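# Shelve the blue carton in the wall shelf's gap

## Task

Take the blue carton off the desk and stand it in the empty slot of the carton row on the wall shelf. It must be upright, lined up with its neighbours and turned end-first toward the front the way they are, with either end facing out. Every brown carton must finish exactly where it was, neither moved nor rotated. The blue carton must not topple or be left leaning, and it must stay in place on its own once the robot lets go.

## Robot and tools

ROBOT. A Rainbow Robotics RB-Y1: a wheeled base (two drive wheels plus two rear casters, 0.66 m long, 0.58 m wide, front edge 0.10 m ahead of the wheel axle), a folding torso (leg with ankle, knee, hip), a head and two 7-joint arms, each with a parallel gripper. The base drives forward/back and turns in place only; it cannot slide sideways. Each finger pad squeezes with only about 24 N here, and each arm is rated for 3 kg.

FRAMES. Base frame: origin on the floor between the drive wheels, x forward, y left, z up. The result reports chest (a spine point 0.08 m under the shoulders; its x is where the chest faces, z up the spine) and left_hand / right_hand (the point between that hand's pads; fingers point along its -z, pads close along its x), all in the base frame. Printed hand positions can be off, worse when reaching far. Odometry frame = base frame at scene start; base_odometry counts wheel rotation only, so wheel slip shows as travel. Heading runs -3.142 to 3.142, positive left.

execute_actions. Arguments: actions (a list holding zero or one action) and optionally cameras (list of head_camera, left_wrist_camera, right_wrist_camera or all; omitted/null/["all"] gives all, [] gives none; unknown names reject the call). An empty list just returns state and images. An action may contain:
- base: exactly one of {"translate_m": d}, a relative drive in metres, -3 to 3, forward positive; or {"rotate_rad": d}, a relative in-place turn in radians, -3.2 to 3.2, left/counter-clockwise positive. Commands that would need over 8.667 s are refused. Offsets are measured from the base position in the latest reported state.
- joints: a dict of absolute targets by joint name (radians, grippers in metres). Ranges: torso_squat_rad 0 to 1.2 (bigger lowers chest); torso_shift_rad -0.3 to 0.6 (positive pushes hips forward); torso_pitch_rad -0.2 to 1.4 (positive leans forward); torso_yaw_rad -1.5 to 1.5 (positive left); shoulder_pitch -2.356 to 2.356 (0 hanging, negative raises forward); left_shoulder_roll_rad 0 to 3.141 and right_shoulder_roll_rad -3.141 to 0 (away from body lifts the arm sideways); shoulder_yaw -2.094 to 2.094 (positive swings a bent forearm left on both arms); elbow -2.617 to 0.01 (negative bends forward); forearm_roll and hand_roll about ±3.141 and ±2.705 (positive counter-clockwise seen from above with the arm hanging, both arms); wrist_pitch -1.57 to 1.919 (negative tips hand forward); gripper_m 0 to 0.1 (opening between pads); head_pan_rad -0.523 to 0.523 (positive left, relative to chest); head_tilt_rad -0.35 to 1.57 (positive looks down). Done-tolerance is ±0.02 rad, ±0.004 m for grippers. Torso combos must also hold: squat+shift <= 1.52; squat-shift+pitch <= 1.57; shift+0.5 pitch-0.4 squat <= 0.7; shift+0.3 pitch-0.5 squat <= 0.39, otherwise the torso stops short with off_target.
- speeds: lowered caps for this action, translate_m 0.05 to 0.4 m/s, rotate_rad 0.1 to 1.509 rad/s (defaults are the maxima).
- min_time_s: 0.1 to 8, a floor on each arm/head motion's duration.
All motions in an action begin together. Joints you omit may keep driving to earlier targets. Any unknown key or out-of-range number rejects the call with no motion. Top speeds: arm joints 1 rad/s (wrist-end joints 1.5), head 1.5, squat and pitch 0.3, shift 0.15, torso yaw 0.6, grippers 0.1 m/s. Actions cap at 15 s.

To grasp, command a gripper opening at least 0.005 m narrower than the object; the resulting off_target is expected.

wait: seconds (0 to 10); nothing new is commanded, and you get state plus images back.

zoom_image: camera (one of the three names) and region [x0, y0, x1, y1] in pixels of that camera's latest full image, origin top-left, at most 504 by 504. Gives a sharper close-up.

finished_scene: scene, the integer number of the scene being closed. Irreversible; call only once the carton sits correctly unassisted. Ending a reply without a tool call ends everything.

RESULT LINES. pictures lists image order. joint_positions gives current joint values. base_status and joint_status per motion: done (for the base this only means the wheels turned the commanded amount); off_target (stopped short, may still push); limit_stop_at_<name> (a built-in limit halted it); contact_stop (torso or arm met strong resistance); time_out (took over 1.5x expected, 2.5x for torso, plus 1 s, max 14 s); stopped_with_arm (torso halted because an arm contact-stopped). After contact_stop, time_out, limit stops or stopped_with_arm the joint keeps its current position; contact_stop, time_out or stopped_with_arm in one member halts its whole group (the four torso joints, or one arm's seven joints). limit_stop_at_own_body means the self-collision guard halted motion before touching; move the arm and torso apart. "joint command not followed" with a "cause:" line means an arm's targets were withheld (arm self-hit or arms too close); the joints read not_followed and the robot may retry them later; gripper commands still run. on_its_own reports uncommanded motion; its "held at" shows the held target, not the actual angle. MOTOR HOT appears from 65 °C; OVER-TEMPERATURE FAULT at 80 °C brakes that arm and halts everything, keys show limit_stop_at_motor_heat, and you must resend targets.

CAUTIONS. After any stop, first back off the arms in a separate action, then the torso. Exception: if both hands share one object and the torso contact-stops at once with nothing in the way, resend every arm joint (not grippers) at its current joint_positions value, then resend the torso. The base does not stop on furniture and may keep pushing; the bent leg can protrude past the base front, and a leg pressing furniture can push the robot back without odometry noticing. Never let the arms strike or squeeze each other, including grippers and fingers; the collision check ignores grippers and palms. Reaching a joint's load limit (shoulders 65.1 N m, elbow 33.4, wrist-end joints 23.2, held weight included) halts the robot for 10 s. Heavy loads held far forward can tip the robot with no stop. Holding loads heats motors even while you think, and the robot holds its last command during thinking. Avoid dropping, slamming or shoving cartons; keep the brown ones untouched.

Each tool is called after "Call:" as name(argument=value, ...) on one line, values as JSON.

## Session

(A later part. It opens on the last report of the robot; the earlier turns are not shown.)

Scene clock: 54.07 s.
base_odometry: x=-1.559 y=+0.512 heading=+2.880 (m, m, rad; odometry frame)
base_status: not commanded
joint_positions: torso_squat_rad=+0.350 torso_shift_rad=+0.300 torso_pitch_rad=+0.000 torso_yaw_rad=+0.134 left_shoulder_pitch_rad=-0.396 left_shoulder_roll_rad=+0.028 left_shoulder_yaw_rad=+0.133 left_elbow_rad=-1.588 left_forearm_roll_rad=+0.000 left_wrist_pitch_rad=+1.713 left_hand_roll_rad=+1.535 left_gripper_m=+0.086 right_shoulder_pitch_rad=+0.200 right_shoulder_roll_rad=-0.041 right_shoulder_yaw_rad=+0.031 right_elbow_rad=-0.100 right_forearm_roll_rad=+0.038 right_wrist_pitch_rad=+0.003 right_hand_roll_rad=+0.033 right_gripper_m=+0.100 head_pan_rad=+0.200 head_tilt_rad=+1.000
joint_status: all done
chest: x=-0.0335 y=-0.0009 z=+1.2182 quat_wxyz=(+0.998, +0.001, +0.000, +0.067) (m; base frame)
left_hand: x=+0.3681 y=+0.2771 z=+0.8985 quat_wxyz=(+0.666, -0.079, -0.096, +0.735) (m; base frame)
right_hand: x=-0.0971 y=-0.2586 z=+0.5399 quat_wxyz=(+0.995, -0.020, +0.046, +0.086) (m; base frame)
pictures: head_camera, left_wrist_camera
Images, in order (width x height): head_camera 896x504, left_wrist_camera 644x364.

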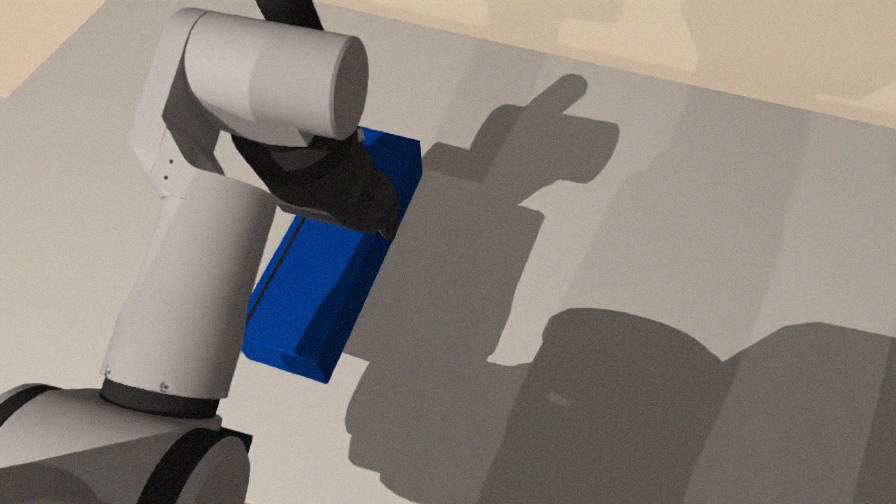

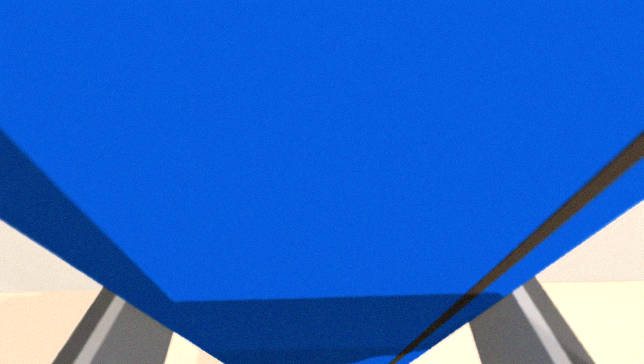

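Call:
execute_actions(actions=[{"base": {"translate_m": -0.7}, "speeds": {"translate_m": 0.3}, "joints": {"torso_yaw_rad": 0.0, "head_pan_rad": 0.0, "head_tilt_rad": 0.3}}], cameras=[])

Call:
execute_actions(actions=[{"base": {"rotate_rad": 3.0}, "speeds": {"rotate_rad": 0.8}}], cameras=["head_camera", "left_wrist_camera"])

Scene clock: 58.80 s.
base_odometry: x=-0.882 y=+0.331 heading=+2.880 (m, m, rad; odometry frame)
base_status: done
joint_positions: torso_squat_rad=+0.350 torso_shift_rad=+0.300 torso_pitch_rad=+0.000 torso_yaw_rad=+0.000 left_shoulder_pitch_rad=-0.396 left_shoulder_roll_rad=+0.028 left_shoulder_yaw_rad=+0.133 left_elbow_rad=-1.588 left_forearm_roll_rad=+0.000 left_wrist_pitch_rad=+1.713 left_hand_roll_rad=+1.535 left_gripper_m=+0.086 right_shoulder_pitch_rad=+0.200 right_shoulder_roll_rad=-0.041 right_shoulder_yaw_rad=+0.031 right_elbow_rad=-0.100 right_forearm_roll_rad=+0.038 right_wrist_pitch_rad=+0.003 right_hand_roll_rad=+0.033 right_gripper_m=+0.100 head_pan_rad=+0.000 head_tilt_rad=+0.300
joint_status: all done
chest: x=-0.0336 y=-0.0009 z=+1.2182 quat_wxyz=(+1.000, +0.001, +0.000, +0.000) (m; base frame)
left_hand: x=+0.4016 y=+0.2211 z=+0.8986 quat_wxyz=(+0.714, -0.085, -0.091, +0.689) (m; base frame)
right_hand: x=-0.1312 y=-0.2479 z=+0.5399 quat_wxyz=(+0.999, -0.017, +0.047, +0.020) (m; base frame)
pictures: none
No camera images: the call's "cameras" was empty. Leave "cameras" out to get every camera's image.

Scene clock: 64.50 s.
base_odometry: x=-0.882 y=+0.331 heading=-0.404 (m, m, rad; odometry frame)
base_status: done
joint_positions: torso_squat_rad=+0.350 torso_shift_rad=+0.300 torso_pitch_rad=+0.000 torso_yaw_rad=+0.000 left_shoulder_pitch_rad=-0.396 left_shoulder_roll_rad=+0.028 left_shoulder_yaw_rad=+0.133 left_elbow_rad=-1.588 left_forearm_roll_rad=+0.000 left_wrist_pitch_rad=+1.713 left_hand_roll_rad=+1.535 left_gripper_m=+0.086 right_shoulder_pitch_rad=+0.200 right_shoulder_roll_rad=-0.041 right_shoulder_yaw_rad=+0.031 right_elbow_rad=-0.100 right_forearm_roll_rad=+0.038 right_wrist_pitch_rad=+0.003 right_hand_roll_rad=+0.033 right_gripper_m=+0.100 head_pan_rad=+0.000 head_tilt_rad=+0.300
joint_status: not commanded
chest: x=-0.0336 y=-0.0009 z=+1.2182 quat_wxyz=(+1.000, +0.001, +0.000, +0.000) (m; base frame)
left_hand: x=+0.4016 y=+0.2211 z=+0.8986 quat_wxyz=(+0.714, -0.085, -0.091, +0.689) (m; base frame)
right_hand: x=-0.1312 y=-0.2479 z=+0.5399 quat_wxyz=(+0.999, -0.017, +0.047, +0.020) (m; base frame)
pictures: head_camera, left_wrist_camera
Images, in order (width x height): head_camera 896x504, left_wrist_camera 644x364.

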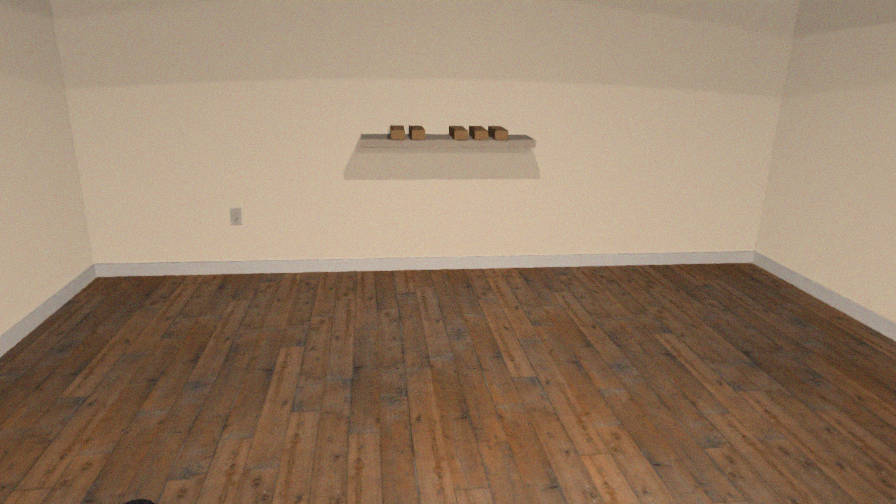

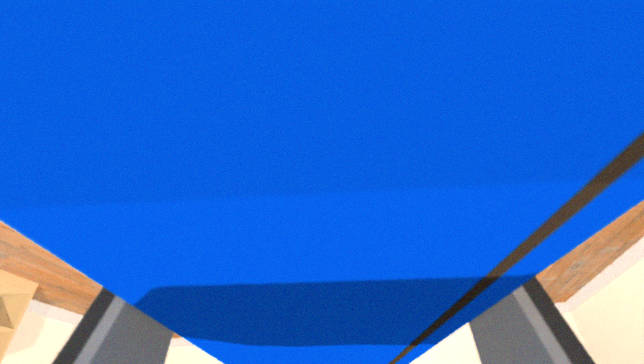

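Call:
execute_actions(actions=[{"base": {"rotate_rad": -0.079}, "speeds": {"rotate_rad": 0.5}}], cameras=[])

Call:
execute_actions(actions=[{"base": {"translate_m": 2.75}, "joints": {"torso_squat_rad": 0.15, "torso_shift_rad": 0.15}}], cameras=[])

Call:
execute_actions(actions=[{"base": {"rotate_rad": 0.146}, "speeds": {"rotate_rad": 0.5}}], cameras=["head_camera", "left_wrist_camera"])

Scene clock: 66.40 s.
base_odometry: x=-0.882 y=+0.331 heading=-0.482 (m, m, rad; odometry frame)
base_status: done
joint_positions: torso_squat_rad=+0.350 torso_shift_rad=+0.300 torso_pitch_rad=+0.000 torso_yaw_rad=+0.000 left_shoulder_pitch_rad=-0.396 left_shoulder_roll_rad=+0.028 left_shoulder_yaw_rad=+0.133 left_elbow_rad=-1.588 left_forearm_roll_rad=+0.000 left_wrist_pitch_rad=+1.713 left_hand_roll_rad=+1.535 left_gripper_m=+0.086 right_shoulder_pitch_rad=+0.200 right_shoulder_roll_rad=-0.041 right_shoulder_yaw_rad=+0.031 right_elbow_rad=-0.100 right_forearm_roll_rad=+0.038 right_wrist_pitch_rad=+0.003 right_hand_roll_rad=+0.033 right_gripper_m=+0.100 head_pan_rad=+0.000 head_tilt_rad=+0.300
joint_status: not commanded
chest: x=-0.0336 y=-0.0009 z=+1.2182 quat_wxyz=(+1.000, +0.001, +0.000, +0.000) (m; base frame)
left_hand: x=+0.4016 y=+0.2211 z=+0.8986 quat_wxyz=(+0.714, -0.085, -0.091, +0.689) (m; base frame)
right_hand: x=-0.1312 y=-0.2479 z=+0.5399 quat_wxyz=(+0.999, -0.017, +0.047, +0.020) (m; base frame)
pictures: none
No camera images: the call's "cameras" was empty. Leave "cameras" out to get every camera's image.

Scene clock: 74.83 s.
base_odometry: x=+1.556 y=-0.941 heading=-0.480 (m, m, rad; odometry frame)
base_status: done
joint_positions: torso_squat_rad=+0.150 torso_shift_rad=+0.150 torso_pitch_rad=+0.000 torso_yaw_rad=+0.000 left_shoulder_pitch_rad=-0.396 left_shoulder_roll_rad=+0.028 left_shoulder_yaw_rad=+0.133 left_elbow_rad=-1.588 left_forearm_roll_rad=+0.000 left_wrist_pitch_rad=+1.713 left_hand_roll_rad=+1.535 left_gripper_m=+0.086 right_shoulder_pitch_rad=+0.200 right_shoulder_roll_rad=-0.041 right_shoulder_yaw_rad=+0.031 right_elbow_rad=-0.100 right_forearm_roll_rad=+0.038 right_wrist_pitch_rad=+0.003 right_hand_roll_rad=+0.033 right_gripper_m=+0.100 head_pan_rad=+0.000 head_tilt_rad=+0.300
joint_status: all done
chest: x=-0.1244 y=-0.0009 z=+1.2743 quat_wxyz=(+1.000, +0.001, +0.000, +0.000) (m; base frame)
left_hand: x=+0.3108 y=+0.2211 z=+0.9546 quat_wxyz=(+0.714, -0.085, -0.091, +0.689) (m; base frame)
right_hand: x=-0.2220 y=-0.2479 z=+0.5960 quat_wxyz=(+0.999, -0.017, +0.047, +0.020) (m; base frame)
pictures: none
No camera images: the call's "cameras" was empty. Leave "cameras" out to get every camera's image.

Scene clock: 76.50 s.
base_odometry: x=+1.557 y=-0.941 heading=-0.335 (m, m, rad; odometry frame)
base_status: done
joint_positions: torso_squat_rad=+0.150 torso_shift_rad=+0.150 torso_pitch_rad=+0.000 torso_yaw_rad=+0.000 left_shoulder_pitch_rad=-0.396 left_shoulder_roll_rad=+0.028 left_shoulder_yaw_rad=+0.133 left_elbow_rad=-1.588 left_forearm_roll_rad=+0.000 left_wrist_pitch_rad=+1.713 left_hand_roll_rad=+1.535 left_gripper_m=+0.086 right_shoulder_pitch_rad=+0.200 right_shoulder_roll_rad=-0.041 right_shoulder_yaw_rad=+0.031 right_elbow_rad=-0.100 right_forearm_roll_rad=+0.038 right_wrist_pitch_rad=+0.003 right_hand_roll_rad=+0.033 right_gripper_m=+0.100 head_pan_rad=+0.000 head_tilt_rad=+0.300
joint_status: not commanded
chest: x=-0.1244 y=-0.0009 z=+1.2743 quat_wxyz=(+1.000, +0.001, +0.000, +0.000) (m; base frame)
left_hand: x=+0.3108 y=+0.2211 z=+0.9546 quat_wxyz=(+0.714, -0.085, -0.091, +0.689) (m; base frame)
right_hand: x=-0.2221 y=-0.2479 z=+0.5960 quat_wxyz=(+0.999, -0.017, +0.047, +0.020) (m; base frame)
pictures: head_camera, left_wrist_camera
Images, in order (width x height): head_camera 896x504, left_wrist_camera 644x364.

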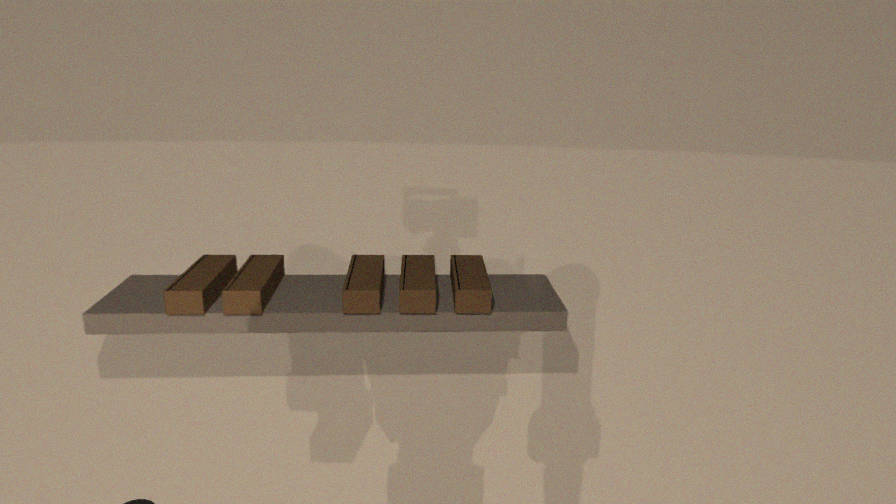

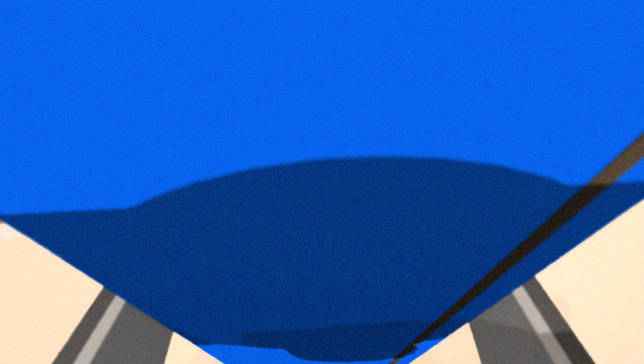

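Call:
execute_actions(actions=[{"base": {"rotate_rad": 0.213}, "speeds": {"rotate_rad": 0.6}}], cameras=[])

Call:
execute_actions(actions=[{"base": {"translate_m": 0.614}, "joints": {"torso_squat_rad": 0.0, "torso_shift_rad": 0.15}}], cameras=[])

Call:
execute_actions(actions=[{"base": {"rotate_rad": -0.2}, "speeds": {"rotate_rad": 0.6}, "joints": {"head_tilt_rad": 0.55, "left_shoulder_pitch_rad": -0.78, "left_shoulder_roll_rad": 0.096, "left_shoulder_yaw_rad": 0.243, "left_elbow_rad": -1.39, "left_wrist_pitch_rad": 1.888, "left_hand_roll_rad": 1.6}, "min_time_s": 2}], cameras=["head_camera", "left_wrist_camera"])

Scene clock: 80.83 s.
base_odometry: x=+1.556 y=-0.941 heading=-0.123 (m, m, rad; odometry frame)
base_status: done
joint_positions: torso_squat_rad=+0.150 torso_shift_rad=+0.150 torso_pitch_rad=+0.000 torso_yaw_rad=+0.000 left_shoulder_pitch_rad=-0.396 left_shoulder_roll_rad=+0.028 left_shoulder_yaw_rad=+0.133 left_elbow_rad=-1.588 left_forearm_roll_rad=+0.000 left_wrist_pitch_rad=+1.713 left_hand_roll_rad=+1.535 left_gripper_m=+0.086 right_shoulder_pitch_rad=+0.200 right_shoulder_roll_rad=-0.041 right_shoulder_yaw_rad=+0.031 right_elbow_rad=-0.100 right_forearm_roll_rad=+0.038 right_wrist_pitch_rad=+0.003 right_hand_roll_rad=+0.033 right_gripper_m=+0.100 head_pan_rad=+0.000 head_tilt_rad=+0.300
joint_status: not commanded
chest: x=-0.1244 y=-0.0009 z=+1.2743 quat_wxyz=(+1.000, +0.001, +0.000, +0.000) (m; base frame)
left_hand: x=+0.3108 y=+0.2211 z=+0.9546 quat_wxyz=(+0.714, -0.085, -0.091, +0.689) (m; base frame)
right_hand: x=-0.2221 y=-0.2479 z=+0.5960 quat_wxyz=(+0.999, -0.017, +0.047, +0.020) (m; base frame)
pictures: none
No camera images: the call's "cameras" was empty. Leave "cameras" out to get every camera's image.

Scene clock: 83.93 s.
base_odometry: x=+2.166 y=-1.015 heading=-0.122 (m, m, rad; odometry frame)
base_status: done
joint_positions: torso_squat_rad=+0.000 torso_shift_rad=+0.150 torso_pitch_rad=+0.000 torso_yaw_rad=+0.000 left_shoulder_pitch_rad=-0.396 left_shoulder_roll_rad=+0.028 left_shoulder_yaw_rad=+0.133 left_elbow_rad=-1.588 left_forearm_roll_rad=+0.000 left_wrist_pitch_rad=+1.713 left_hand_roll_rad=+1.535 left_gripper_m=+0.086 right_shoulder_pitch_rad=+0.200 right_shoulder_roll_rad=-0.041 right_shoulder_yaw_rad=+0.031 right_elbow_rad=-0.100 right_forearm_roll_rad=+0.038 right_wrist_pitch_rad=+0.003 right_hand_roll_rad=+0.033 right_gripper_m=+0.100 head_pan_rad=+0.000 head_tilt_rad=+0.300
joint_status: all done
chest: x=-0.1233 y=-0.0009 z=+1.2821 quat_wxyz=(+1.000, +0.001, +0.000, +0.000) (m; base frame)
left_hand: x=+0.3119 y=+0.2211 z=+0.9624 quat_wxyz=(+0.714, -0.085, -0.091, +0.689) (m; base frame)
right_hand: x=-0.2208 y=-0.2479 z=+0.6038 quat_wxyz=(+0.999, -0.017, +0.047, +0.020) (m; base frame)
pictures: none
No camera images: the call's "cameras" was empty. Leave "cameras" out to get every camera's image.

Scene clock: 86.23 s.
base_odometry: x=+2.166 y=-1.015 heading=-0.321 (m, m, rad; odometry frame)
base_status: done
joint_positions: torso_squat_rad=+0.000 torso_shift_rad=+0.150 torso_pitch_rad=+0.000 torso_yaw_rad=+0.000 left_shoulder_pitch_rad=-0.780 left_shoulder_roll_rad=+0.096 left_shoulder_yaw_rad=+0.243 left_elbow_rad=-1.390 left_forearm_roll_rad=+0.000 left_wrist_pitch_rad=+1.888 left_hand_roll_rad=+1.600 left_gripper_m=+0.086 right_shoulder_pitch_rad=+0.200 right_shoulder_roll_rad=-0.041 right_shoulder_yaw_rad=+0.031 right_elbow_rad=-0.100 right_forearm_roll_rad=+0.038 right_wrist_pitch_rad=+0.003 right_hand_roll_rad=+0.033 right_gripper_m=+0.100 head_pan_rad=+0.000 head_tilt_rad=+0.550
joint_status: all done
chest: x=-0.1233 y=-0.0009 z=+1.2821 quat_wxyz=(+1.000, +0.001, +0.000, +0.000) (m; base frame)
left_hand: x=+0.3770 y=+0.2193 z=+1.0694 quat_wxyz=(+0.691, -0.089, -0.088, +0.712) (m; base frame)
right_hand: x=-0.2208 y=-0.2479 z=+0.6038 quat_wxyz=(+0.999, -0.017, +0.047, +0.020) (m; base frame)
pictures: head_camera, left_wrist_camera
Images, in order (width x height): head_camera 896x504, left_wrist_camera 644x364.

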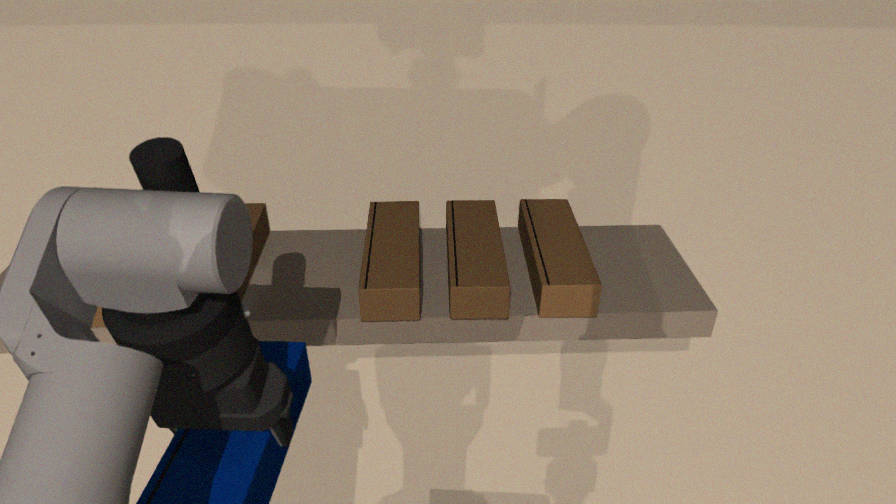

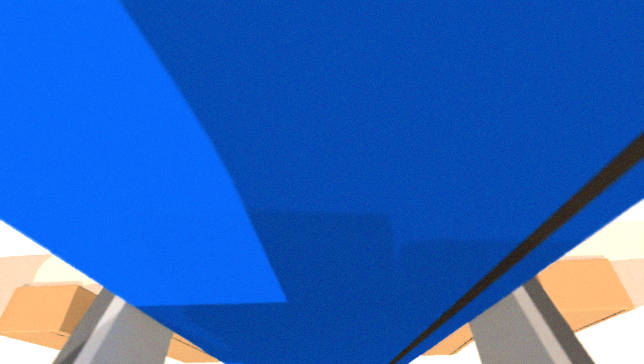

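Call:
zoom_image(camera="head_camera", region=[230, 180, 630, 400])

Region (230, 180, 630, 400) of head_camera's 896x504 image, scaled by 1.260, with more detail than that image has; it fills the top 277 rows of this view, and the rest is white.

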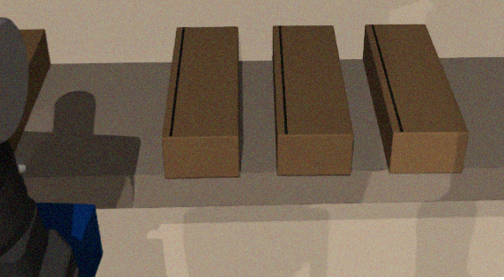

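Call:
execute_actions(actions=[{"base": {"rotate_rad": 0.025}, "speeds": {"rotate_rad": 0.3}, "joints": {"head_tilt_rad": 0.7, "head_pan_rad": 0.2}}], cameras=[])

Call:
execute_actions(actions=[{"base": {"translate_m": 0.2}, "speeds": {"translate_m": 0.2}}], cameras=["head_camera", "left_wrist_camera"])

Scene clock: 88.20 s.
base_odometry: x=+2.166 y=-1.015 heading=-0.296 (m, m, rad; odometry frame)
base_status: done
joint_positions: torso_squat_rad=+0.000 torso_shift_rad=+0.150 torso_pitch_rad=+0.000 torso_yaw_rad=+0.000 left_shoulder_pitch_rad=-0.780 left_shoulder_roll_rad=+0.096 left_shoulder_yaw_rad=+0.243 left_elbow_rad=-1.390 left_forearm_roll_rad=+0.000 left_wrist_pitch_rad=+1.888 left_hand_roll_rad=+1.600 left_gripper_m=+0.086 right_shoulder_pitch_rad=+0.200 right_shoulder_roll_rad=-0.041 right_shoulder_yaw_rad=+0.031 right_elbow_rad=-0.100 right_forearm_roll_rad=+0.038 right_wrist_pitch_rad=+0.003 right_hand_roll_rad=+0.033 right_gripper_m=+0.100 head_pan_rad=+0.200 head_tilt_rad=+0.700
joint_status: all done
chest: x=-0.1233 y=-0.0009 z=+1.2821 quat_wxyz=(+1.000, +0.001, +0.000, +0.000) (m; base frame)
left_hand: x=+0.3770 y=+0.2193 z=+1.0694 quat_wxyz=(+0.691, -0.089, -0.088, +0.712) (m; base frame)
right_hand: x=-0.2208 y=-0.2479 z=+0.6038 quat_wxyz=(+0.999, -0.017, +0.047, +0.020) (m; base frame)
pictures: none
No camera images: the call's "cameras" was empty. Leave "cameras" out to get every camera's image.

Scene clock: 90.27 s.
base_odometry: x=+2.357 y=-1.074 heading=-0.297 (m, m, rad; odometry frame)
base_status: done
joint_positions: torso_squat_rad=+0.000 torso_shift_rad=+0.150 torso_pitch_rad=+0.000 torso_yaw_rad=+0.000 left_shoulder_pitch_rad=-0.780 left_shoulder_roll_rad=+0.096 left_shoulder_yaw_rad=+0.243 left_elbow_rad=-1.390 left_forearm_roll_rad=+0.000 left_wrist_pitch_rad=+1.888 left_hand_roll_rad=+1.600 left_gripper_m=+0.086 right_shoulder_pitch_rad=+0.200 right_shoulder_roll_rad=-0.041 right_shoulder_yaw_rad=+0.031 right_elbow_rad=-0.100 right_forearm_roll_rad=+0.038 right_wrist_pitch_rad=+0.003 right_hand_roll_rad=+0.033 right_gripper_m=+0.100 head_pan_rad=+0.200 head_tilt_rad=+0.700
joint_status: not commanded
chest: x=-0.1233 y=-0.0009 z=+1.2821 quat_wxyz=(+1.000, +0.001, +0.000, +0.000) (m; base frame)
left_hand: x=+0.3770 y=+0.2193 z=+1.0695 quat_wxyz=(+0.691, -0.089, -0.088, +0.712) (m; base frame)
right_hand: x=-0.2208 y=-0.2479 z=+0.6038 quat_wxyz=(+0.999, -0.017, +0.047, +0.020) (m; base frame)
pictures: head_camera, left_wrist_camera
Images, in order (width x height): head_camera 896x504, left_wrist_camera 644x364.

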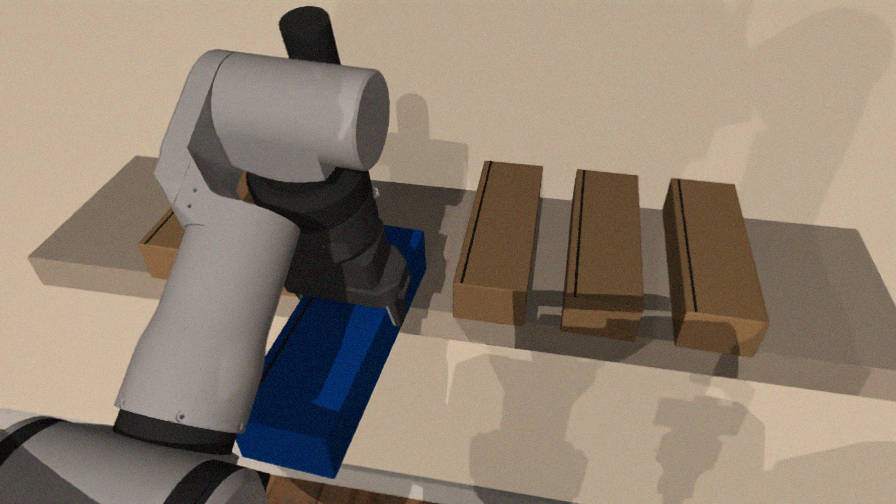

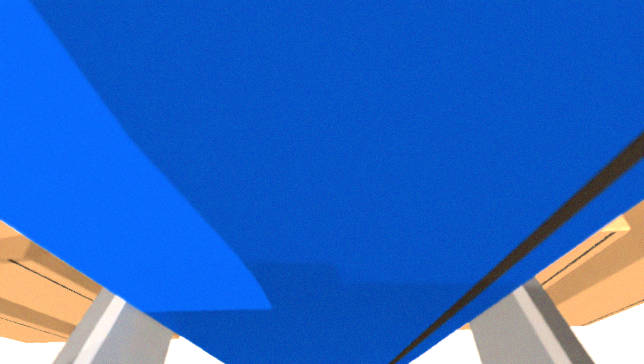

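Call:
zoom_image(camera="head_camera", region=[220, 140, 580, 500])

Region (220, 140, 580, 500) of head_camera's 896x504 image, scaled by 1.400, with more detail than that image has.

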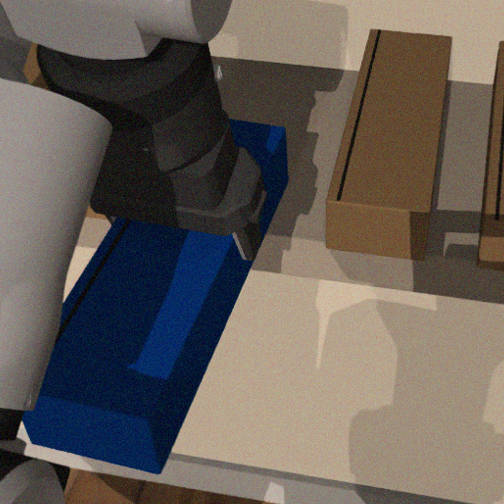

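Call:
execute_actions(actions=[{"base": {"translate_m": 0.21}, "speeds": {"translate_m": 0.15}, "joints": {"torso_yaw_rad": 0.038, "left_hand_roll_rad": 1.632, "head_tilt_rad": 0.85, "head_pan_rad": 0.1}}], cameras=["head_camera", "left_wrist_camera"])

Scene clock: 95.30 s.
base_odometry: x=+2.558 y=-1.136 heading=-0.298 (m, m, rad; odometry frame)
base_status: done
joint_positions: torso_squat_rad=+0.000 torso_shift_rad=+0.150 torso_pitch_rad=+0.000 torso_yaw_rad=+0.038 left_shoulder_pitch_rad=-0.780 left_shoulder_roll_rad=+0.096 left_shoulder_yaw_rad=+0.243 left_elbow_rad=-1.390 left_forearm_roll_rad=+0.000 left_wrist_pitch_rad=+1.888 left_hand_roll_rad=+1.632 left_gripper_m=+0.086 right_shoulder_pitch_rad=+0.200 right_shoulder_roll_rad=-0.041 right_shoulder_yaw_rad=+0.031 right_elbow_rad=-0.100 right_forearm_roll_rad=+0.038 right_wrist_pitch_rad=+0.003 right_hand_roll_rad=+0.033 right_gripper_m=+0.100 head_pan_rad=+0.100 head_tilt_rad=+0.850
joint_status: all done
chest: x=-0.1233 y=-0.0009 z=+1.2821 quat_wxyz=(+1.000, +0.001, +0.000, +0.019) (m; base frame)
left_hand: x=+0.3683 y=+0.2382 z=+1.0695 quat_wxyz=(+0.666, -0.089, -0.088, +0.735) (m; base frame)
right_hand: x=-0.2113 y=-0.2514 z=+0.6038 quat_wxyz=(+0.998, -0.018, +0.047, +0.038) (m; base frame)
pictures: head_camera, left_wrist_camera
Images, in order (width x height): head_camera 896x504, left_wrist_camera 644x364.

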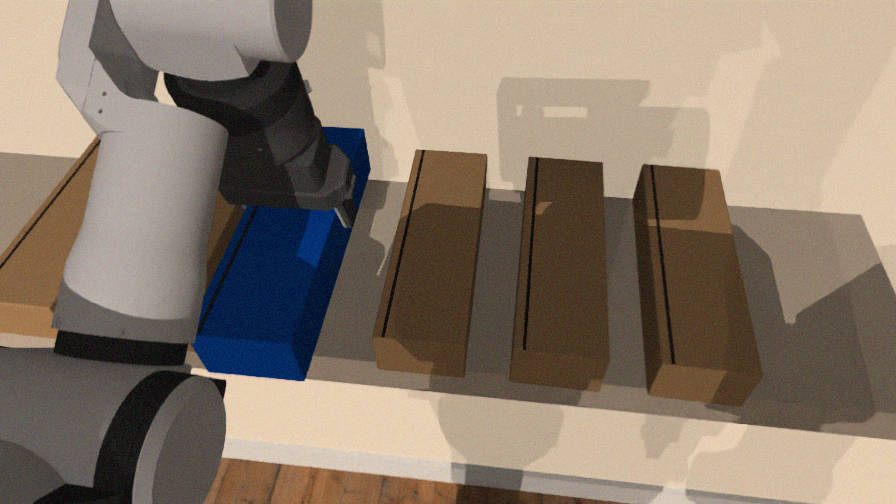

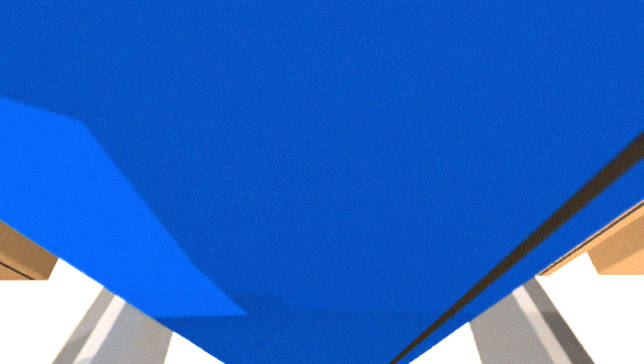

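Call:
execute_actions(actions=[{"base": {"translate_m": 0.06}, "speeds": {"translate_m": 0.08}, "joints": {"torso_yaw_rad": 0.048, "left_hand_roll_rad": 1.622}}], cameras=["head_camera", "left_wrist_camera"])

Scene clock: 98.27 s.
base_odometry: x=+2.616 y=-1.153 heading=-0.299 (m, m, rad; odometry frame)
base_status: done
joint_positions: torso_squat_rad=+0.000 torso_shift_rad=+0.150 torso_pitch_rad=+0.000 torso_yaw_rad=+0.048 left_shoulder_pitch_rad=-0.780 left_shoulder_roll_rad=+0.096 left_shoulder_yaw_rad=+0.243 left_elbow_rad=-1.390 left_forearm_roll_rad=+0.000 left_wrist_pitch_rad=+1.888 left_hand_roll_rad=+1.622 left_gripper_m=+0.086 right_shoulder_pitch_rad=+0.200 right_shoulder_roll_rad=-0.041 right_shoulder_yaw_rad=+0.031 right_elbow_rad=-0.100 right_forearm_roll_rad=+0.038 right_wrist_pitch_rad=+0.003 right_hand_roll_rad=+0.033 right_gripper_m=+0.100 head_pan_rad=+0.100 head_tilt_rad=+0.850
joint_status: all done
chest: x=-0.1233 y=-0.0009 z=+1.2821 quat_wxyz=(+1.000, +0.001, +0.000, +0.024) (m; base frame)
left_hand: x=+0.3659 y=+0.2431 z=+1.0696 quat_wxyz=(+0.666, -0.088, -0.089, +0.735) (m; base frame)
right_hand: x=-0.2088 y=-0.2523 z=+0.6038 quat_wxyz=(+0.998, -0.018, +0.047, +0.043) (m; base frame)
pictures: head_camera, left_wrist_camera
Images, in order (width x height): head_camera 896x504, left_wrist_camera 644x364.

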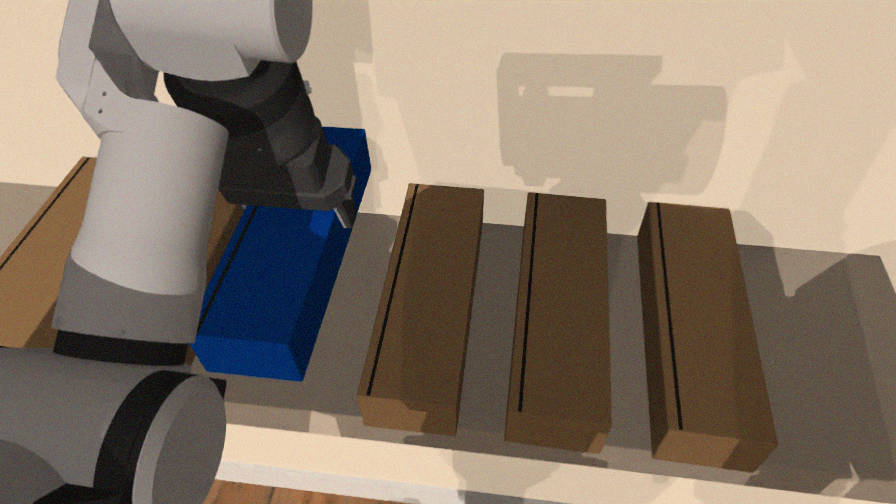

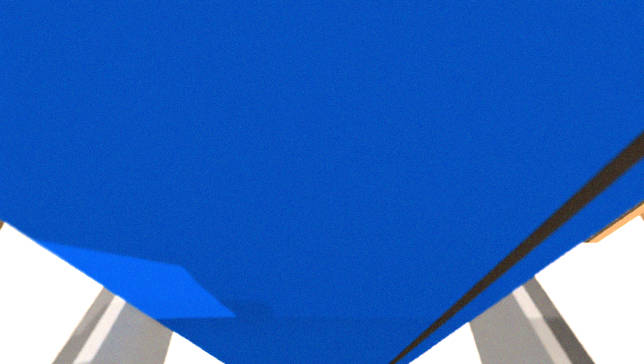

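Call:
execute_actions(actions=[{"joints": {"left_shoulder_pitch_rad": -0.705, "left_shoulder_roll_rad": 0.079, "left_shoulder_yaw_rad": 0.2235, "left_elbow_rad": -1.316, "left_wrist_pitch_rad": 1.7405}, "min_time_s": 1.5}], cameras=["head_camera", "left_wrist_camera"])

Scene clock: 100.70 s.
base_odometry: x=+2.616 y=-1.153 heading=-0.299 (m, m, rad; odometry frame)
base_status: not commanded
joint_positions: torso_squat_rad=+0.000 torso_shift_rad=+0.150 torso_pitch_rad=+0.000 torso_yaw_rad=+0.048 left_shoulder_pitch_rad=-0.705 left_shoulder_roll_rad=+0.079 left_shoulder_yaw_rad=+0.224 left_elbow_rad=-1.316 left_forearm_roll_rad=+0.000 left_wrist_pitch_rad=+1.741 left_hand_roll_rad=+1.622 left_gripper_m=+0.086 right_shoulder_pitch_rad=+0.200 right_shoulder_roll_rad=-0.041 right_shoulder_yaw_rad=+0.031 right_elbow_rad=-0.100 right_forearm_roll_rad=+0.038 right_wrist_pitch_rad=+0.003 right_hand_roll_rad=+0.033 right_gripper_m=+0.100 head_pan_rad=+0.100 head_tilt_rad=+0.850
joint_status: all done
chest: x=-0.1233 y=-0.0009 z=+1.2821 quat_wxyz=(+1.000, +0.001, +0.000, +0.024) (m; base frame)
left_hand: x=+0.3657 y=+0.2436 z=+1.0190 quat_wxyz=(+0.666, -0.088, -0.089, +0.736) (m; base frame)
right_hand: x=-0.2088 y=-0.2523 z=+0.6038 quat_wxyz=(+0.998, -0.018, +0.047, +0.043) (m; base frame)
pictures: head_camera, left_wrist_camera
Images, in order (width x height): head_camera 896x504, left_wrist_camera 644x364.

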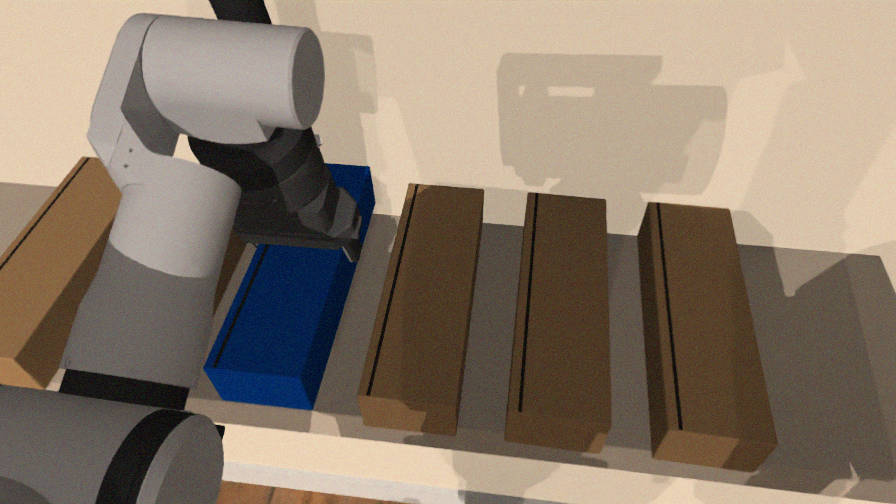

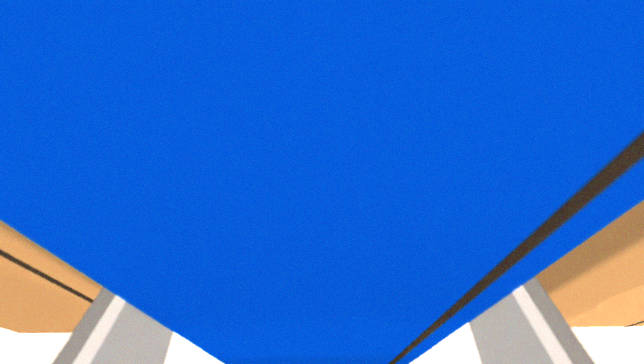

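Call:
zoom_image(camera="head_camera", region=[180, 140, 500, 460])

Region (180, 140, 500, 460) of head_camera's 896x504 image, scaled by 1.575, with more detail than that image has.

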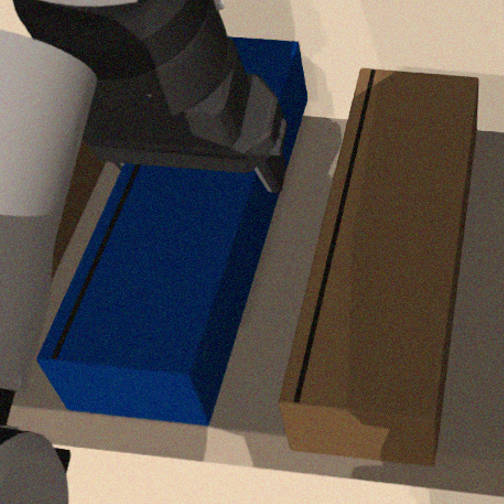

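Call:
execute_actions(actions=[{"joints": {"left_shoulder_pitch_rad": -0.676, "left_shoulder_roll_rad": 0.0725, "left_shoulder_yaw_rad": 0.2157, "left_elbow_rad": -1.258, "left_wrist_pitch_rad": 1.654}, "min_time_s": 1.5}], cameras=["head_camera", "left_wrist_camera"])

Scene clock: 104.53 s.
base_odometry: x=+2.616 y=-1.153 heading=-0.299 (m, m, rad; odometry frame)
base_status: not commanded
joint_positions: torso_squat_rad=+0.000 torso_shift_rad=+0.150 torso_pitch_rad=+0.000 torso_yaw_rad=+0.048 left_shoulder_pitch_rad=-0.680 left_shoulder_roll_rad=+0.074 left_shoulder_yaw_rad=+0.216 left_elbow_rad=-1.261 left_forearm_roll_rad=+0.000 left_wrist_pitch_rad=+1.654 left_hand_roll_rad=+1.622 left_gripper_m=+0.085 right_shoulder_pitch_rad=+0.200 right_shoulder_roll_rad=-0.041 right_shoulder_yaw_rad=+0.031 right_elbow_rad=-0.100 right_forearm_roll_rad=+0.038 right_wrist_pitch_rad=+0.003 right_hand_roll_rad=+0.033 right_gripper_m=+0.100 head_pan_rad=+0.100 head_tilt_rad=+0.850
joint_status: all done
chest: x=-0.1238 y=-0.0010 z=+1.2821 quat_wxyz=(+1.000, +0.001, +0.000, +0.024) (m; base frame)
left_hand: x=+0.3671 y=+0.2434 z=+0.9946 quat_wxyz=(+0.666, -0.090, -0.091, +0.735) (m; base frame)
right_hand: x=-0.2088 y=-0.2522 z=+0.6037 quat_wxyz=(+0.998, -0.018, +0.046, +0.043) (m; base frame)
pictures: head_camera, left_wrist_camera
Images, in order (width x height): head_camera 896x504, left_wrist_camera 644x364.

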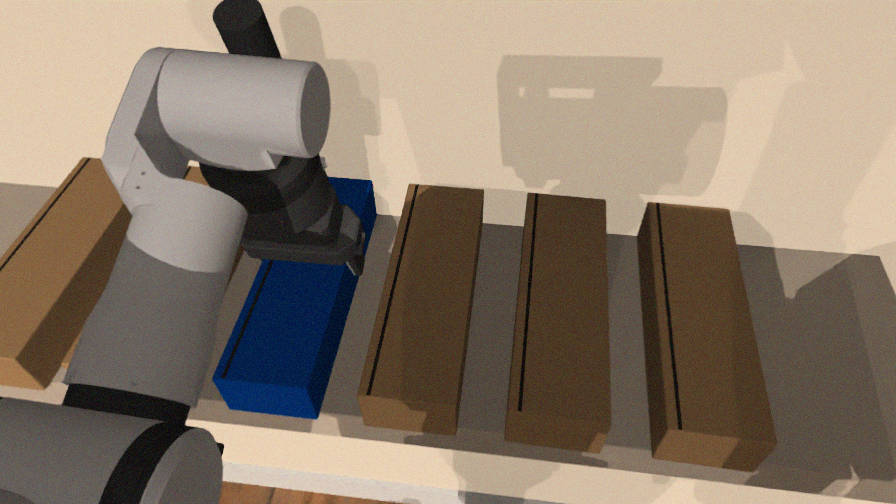

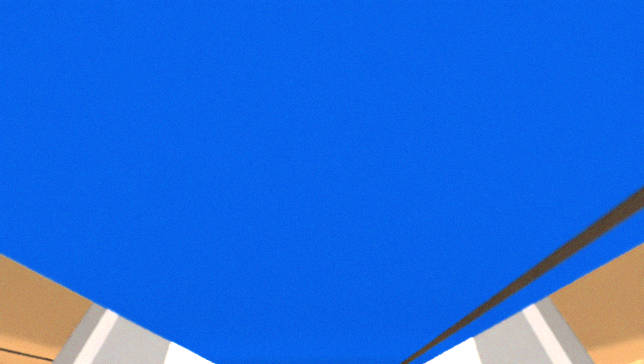

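Call:
execute_actions(actions=[{"joints": {"left_gripper_m": 0.1}}], cameras=["head_camera", "left_wrist_camera"])

Call:
execute_actions(actions=[{"joints": {"left_shoulder_pitch_rad": -0.78, "left_shoulder_roll_rad": 0.096, "left_shoulder_yaw_rad": 0.243, "left_elbow_rad": -1.39, "left_wrist_pitch_rad": 1.888}, "min_time_s": 1.2}], cameras=["head_camera", "left_wrist_camera"])

Scene clock: 105.70 s.
base_odometry: x=+2.616 y=-1.153 heading=-0.299 (m, m, rad; odometry frame)
base_status: not commanded
joint_positions: torso_squat_rad=+0.000 torso_shift_rad=+0.150 torso_pitch_rad=+0.000 torso_yaw_rad=+0.048 left_shoulder_pitch_rad=-0.676 left_shoulder_roll_rad=+0.073 left_shoulder_yaw_rad=+0.216 left_elbow_rad=-1.258 left_forearm_roll_rad=+0.000 left_wrist_pitch_rad=+1.654 left_hand_roll_rad=+1.622 left_gripper_m=+0.100 right_shoulder_pitch_rad=+0.200 right_shoulder_roll_rad=-0.041 right_shoulder_yaw_rad=+0.031 right_elbow_rad=-0.100 right_forearm_roll_rad=+0.038 right_wrist_pitch_rad=+0.003 right_hand_roll_rad=+0.033 right_gripper_m=+0.100 head_pan_rad=+0.100 head_tilt_rad=+0.850
joint_status: all done
chest: x=-0.1234 y=-0.0009 z=+1.2821 quat_wxyz=(+1.000, +0.001, +0.000, +0.024) (m; base frame)
left_hand: x=+0.3657 y=+0.2434 z=+0.9920 quat_wxyz=(+0.666, -0.088, -0.089, +0.736) (m; base frame)
right_hand: x=-0.2088 y=-0.2522 z=+0.6037 quat_wxyz=(+0.998, -0.018, +0.047, +0.043) (m; base frame)
pictures: head_camera, left_wrist_camera
Images, in order (width x height): head_camera 896x504, left_wrist_camera 644x364.

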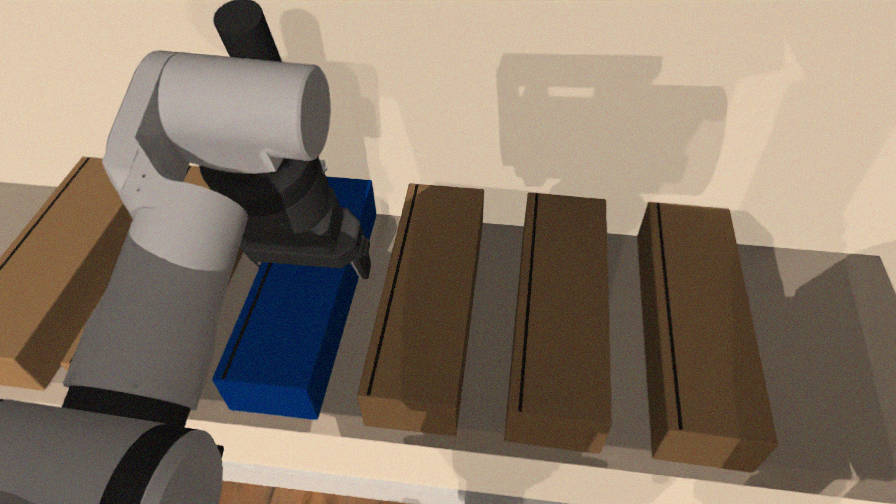

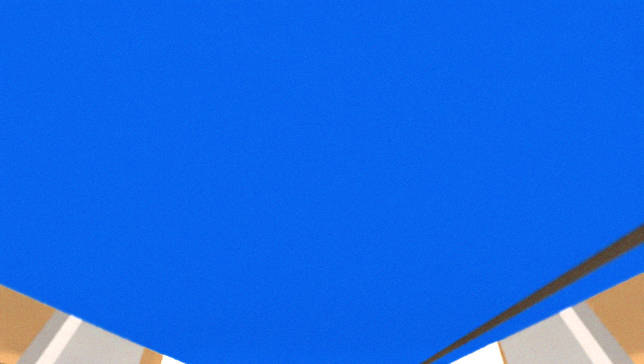

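Scene clock: 107.20 s.
base_odometry: x=+2.616 y=-1.153 heading=-0.299 (m, m, rad; odometry frame)
base_status: not commanded
joint_positions: torso_squat_rad=+0.000 torso_shift_rad=+0.150 torso_pitch_rad=+0.000 torso_yaw_rad=+0.048 left_shoulder_pitch_rad=-0.780 left_shoulder_roll_rad=+0.096 left_shoulder_yaw_rad=+0.243 left_elbow_rad=-1.390 left_forearm_roll_rad=+0.000 left_wrist_pitch_rad=+1.888 left_hand_roll_rad=+1.622 left_gripper_m=+0.100 right_shoulder_pitch_rad=+0.200 right_shoulder_roll_rad=-0.041 right_shoulder_yaw_rad=+0.031 right_elbow_rad=-0.100 right_forearm_roll_rad=+0.038 right_wrist_pitch_rad=+0.003 right_hand_roll_rad=+0.033 right_gripper_m=+0.100 head_pan_rad=+0.100 head_tilt_rad=+0.850
joint_status: all done
chest: x=-0.1234 y=-0.0009 z=+1.2821 quat_wxyz=(+1.000, +0.001, +0.000, +0.024) (m; base frame)
left_hand: x=+0.3658 y=+0.2429 z=+1.0695 quat_wxyz=(+0.666, -0.088, -0.089, +0.735) (m; base frame)
right_hand: x=-0.2088 y=-0.2522 z=+0.6037 quat_wxyz=(+0.998, -0.018, +0.047, +0.043) (m; base frame)
pictures: head_camera, left_wrist_camera
Images, in order (width x height): head_camera 896x504, left_wrist_camera 644x364.

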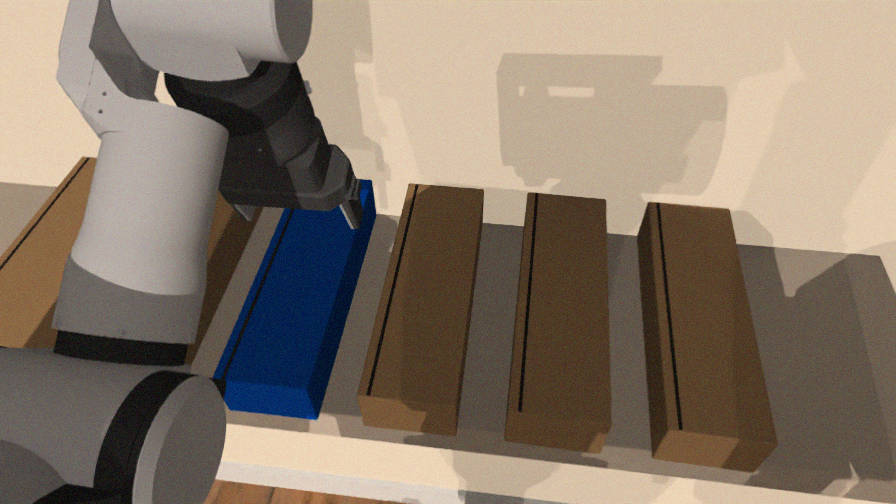

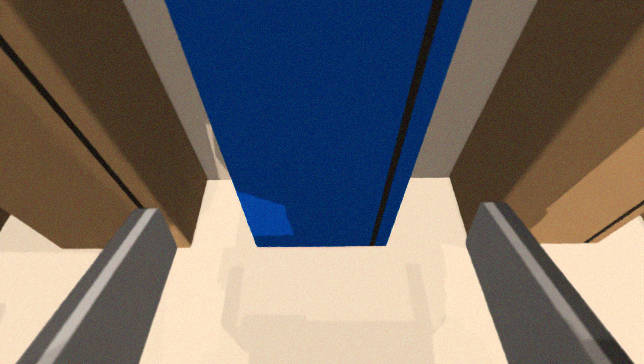

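Call:
execute_actions(actions=[{"base": {"translate_m": -0.5}, "joints": {"head_tilt_rad": 0.6, "head_pan_rad": 0.15, "torso_yaw_rad": 0.0}}], cameras=["head_camera"])

Scene clock: 110.57 s.
base_odometry: x=+2.138 y=-1.006 heading=-0.301 (m, m, rad; odometry frame)
base_status: done
joint_positions: torso_squat_rad=+0.000 torso_shift_rad=+0.150 torso_pitch_rad=+0.000 torso_yaw_rad=+0.000 left_shoulder_pitch_rad=-0.780 left_shoulder_roll_rad=+0.096 left_shoulder_yaw_rad=+0.243 left_elbow_rad=-1.390 left_forearm_roll_rad=+0.000 left_wrist_pitch_rad=+1.888 left_hand_roll_rad=+1.622 left_gripper_m=+0.100 right_shoulder_pitch_rad=+0.200 right_shoulder_roll_rad=-0.041 right_shoulder_yaw_rad=+0.031 right_elbow_rad=-0.100 right_forearm_roll_rad=+0.038 right_wrist_pitch_rad=+0.003 right_hand_roll_rad=+0.033 right_gripper_m=+0.100 head_pan_rad=+0.150 head_tilt_rad=+0.600
joint_status: all done
chest: x=-0.1234 y=-0.0009 z=+1.2821 quat_wxyz=(+1.000, +0.001, +0.000, +0.000) (m; base frame)
left_hand: x=+0.3770 y=+0.2193 z=+1.0696 quat_wxyz=(+0.684, -0.090, -0.087, +0.719) (m; base frame)
right_hand: x=-0.2209 y=-0.2479 z=+0.6037 quat_wxyz=(+0.999, -0.017, +0.047, +0.020) (m; base frame)
pictures: head_camera
Images, in order (width x height): head_camera 896x504.

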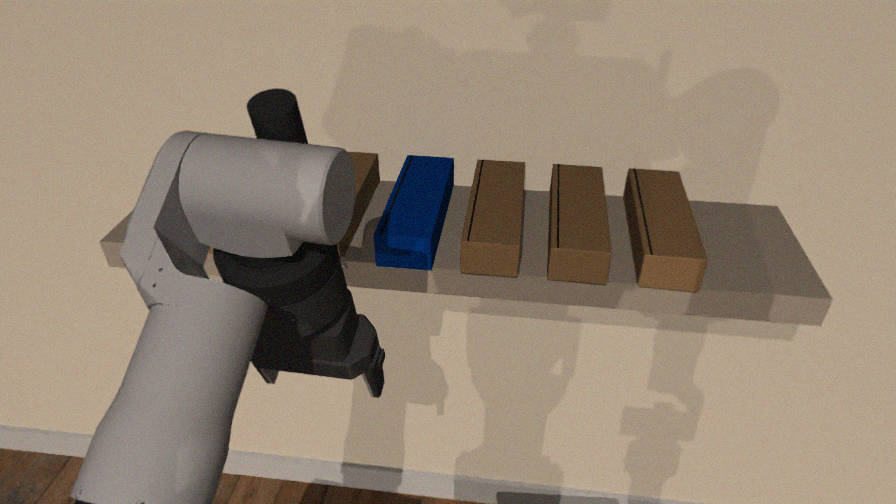

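Call:
finished_scene(scene=1)

The scene is finished: the task was done.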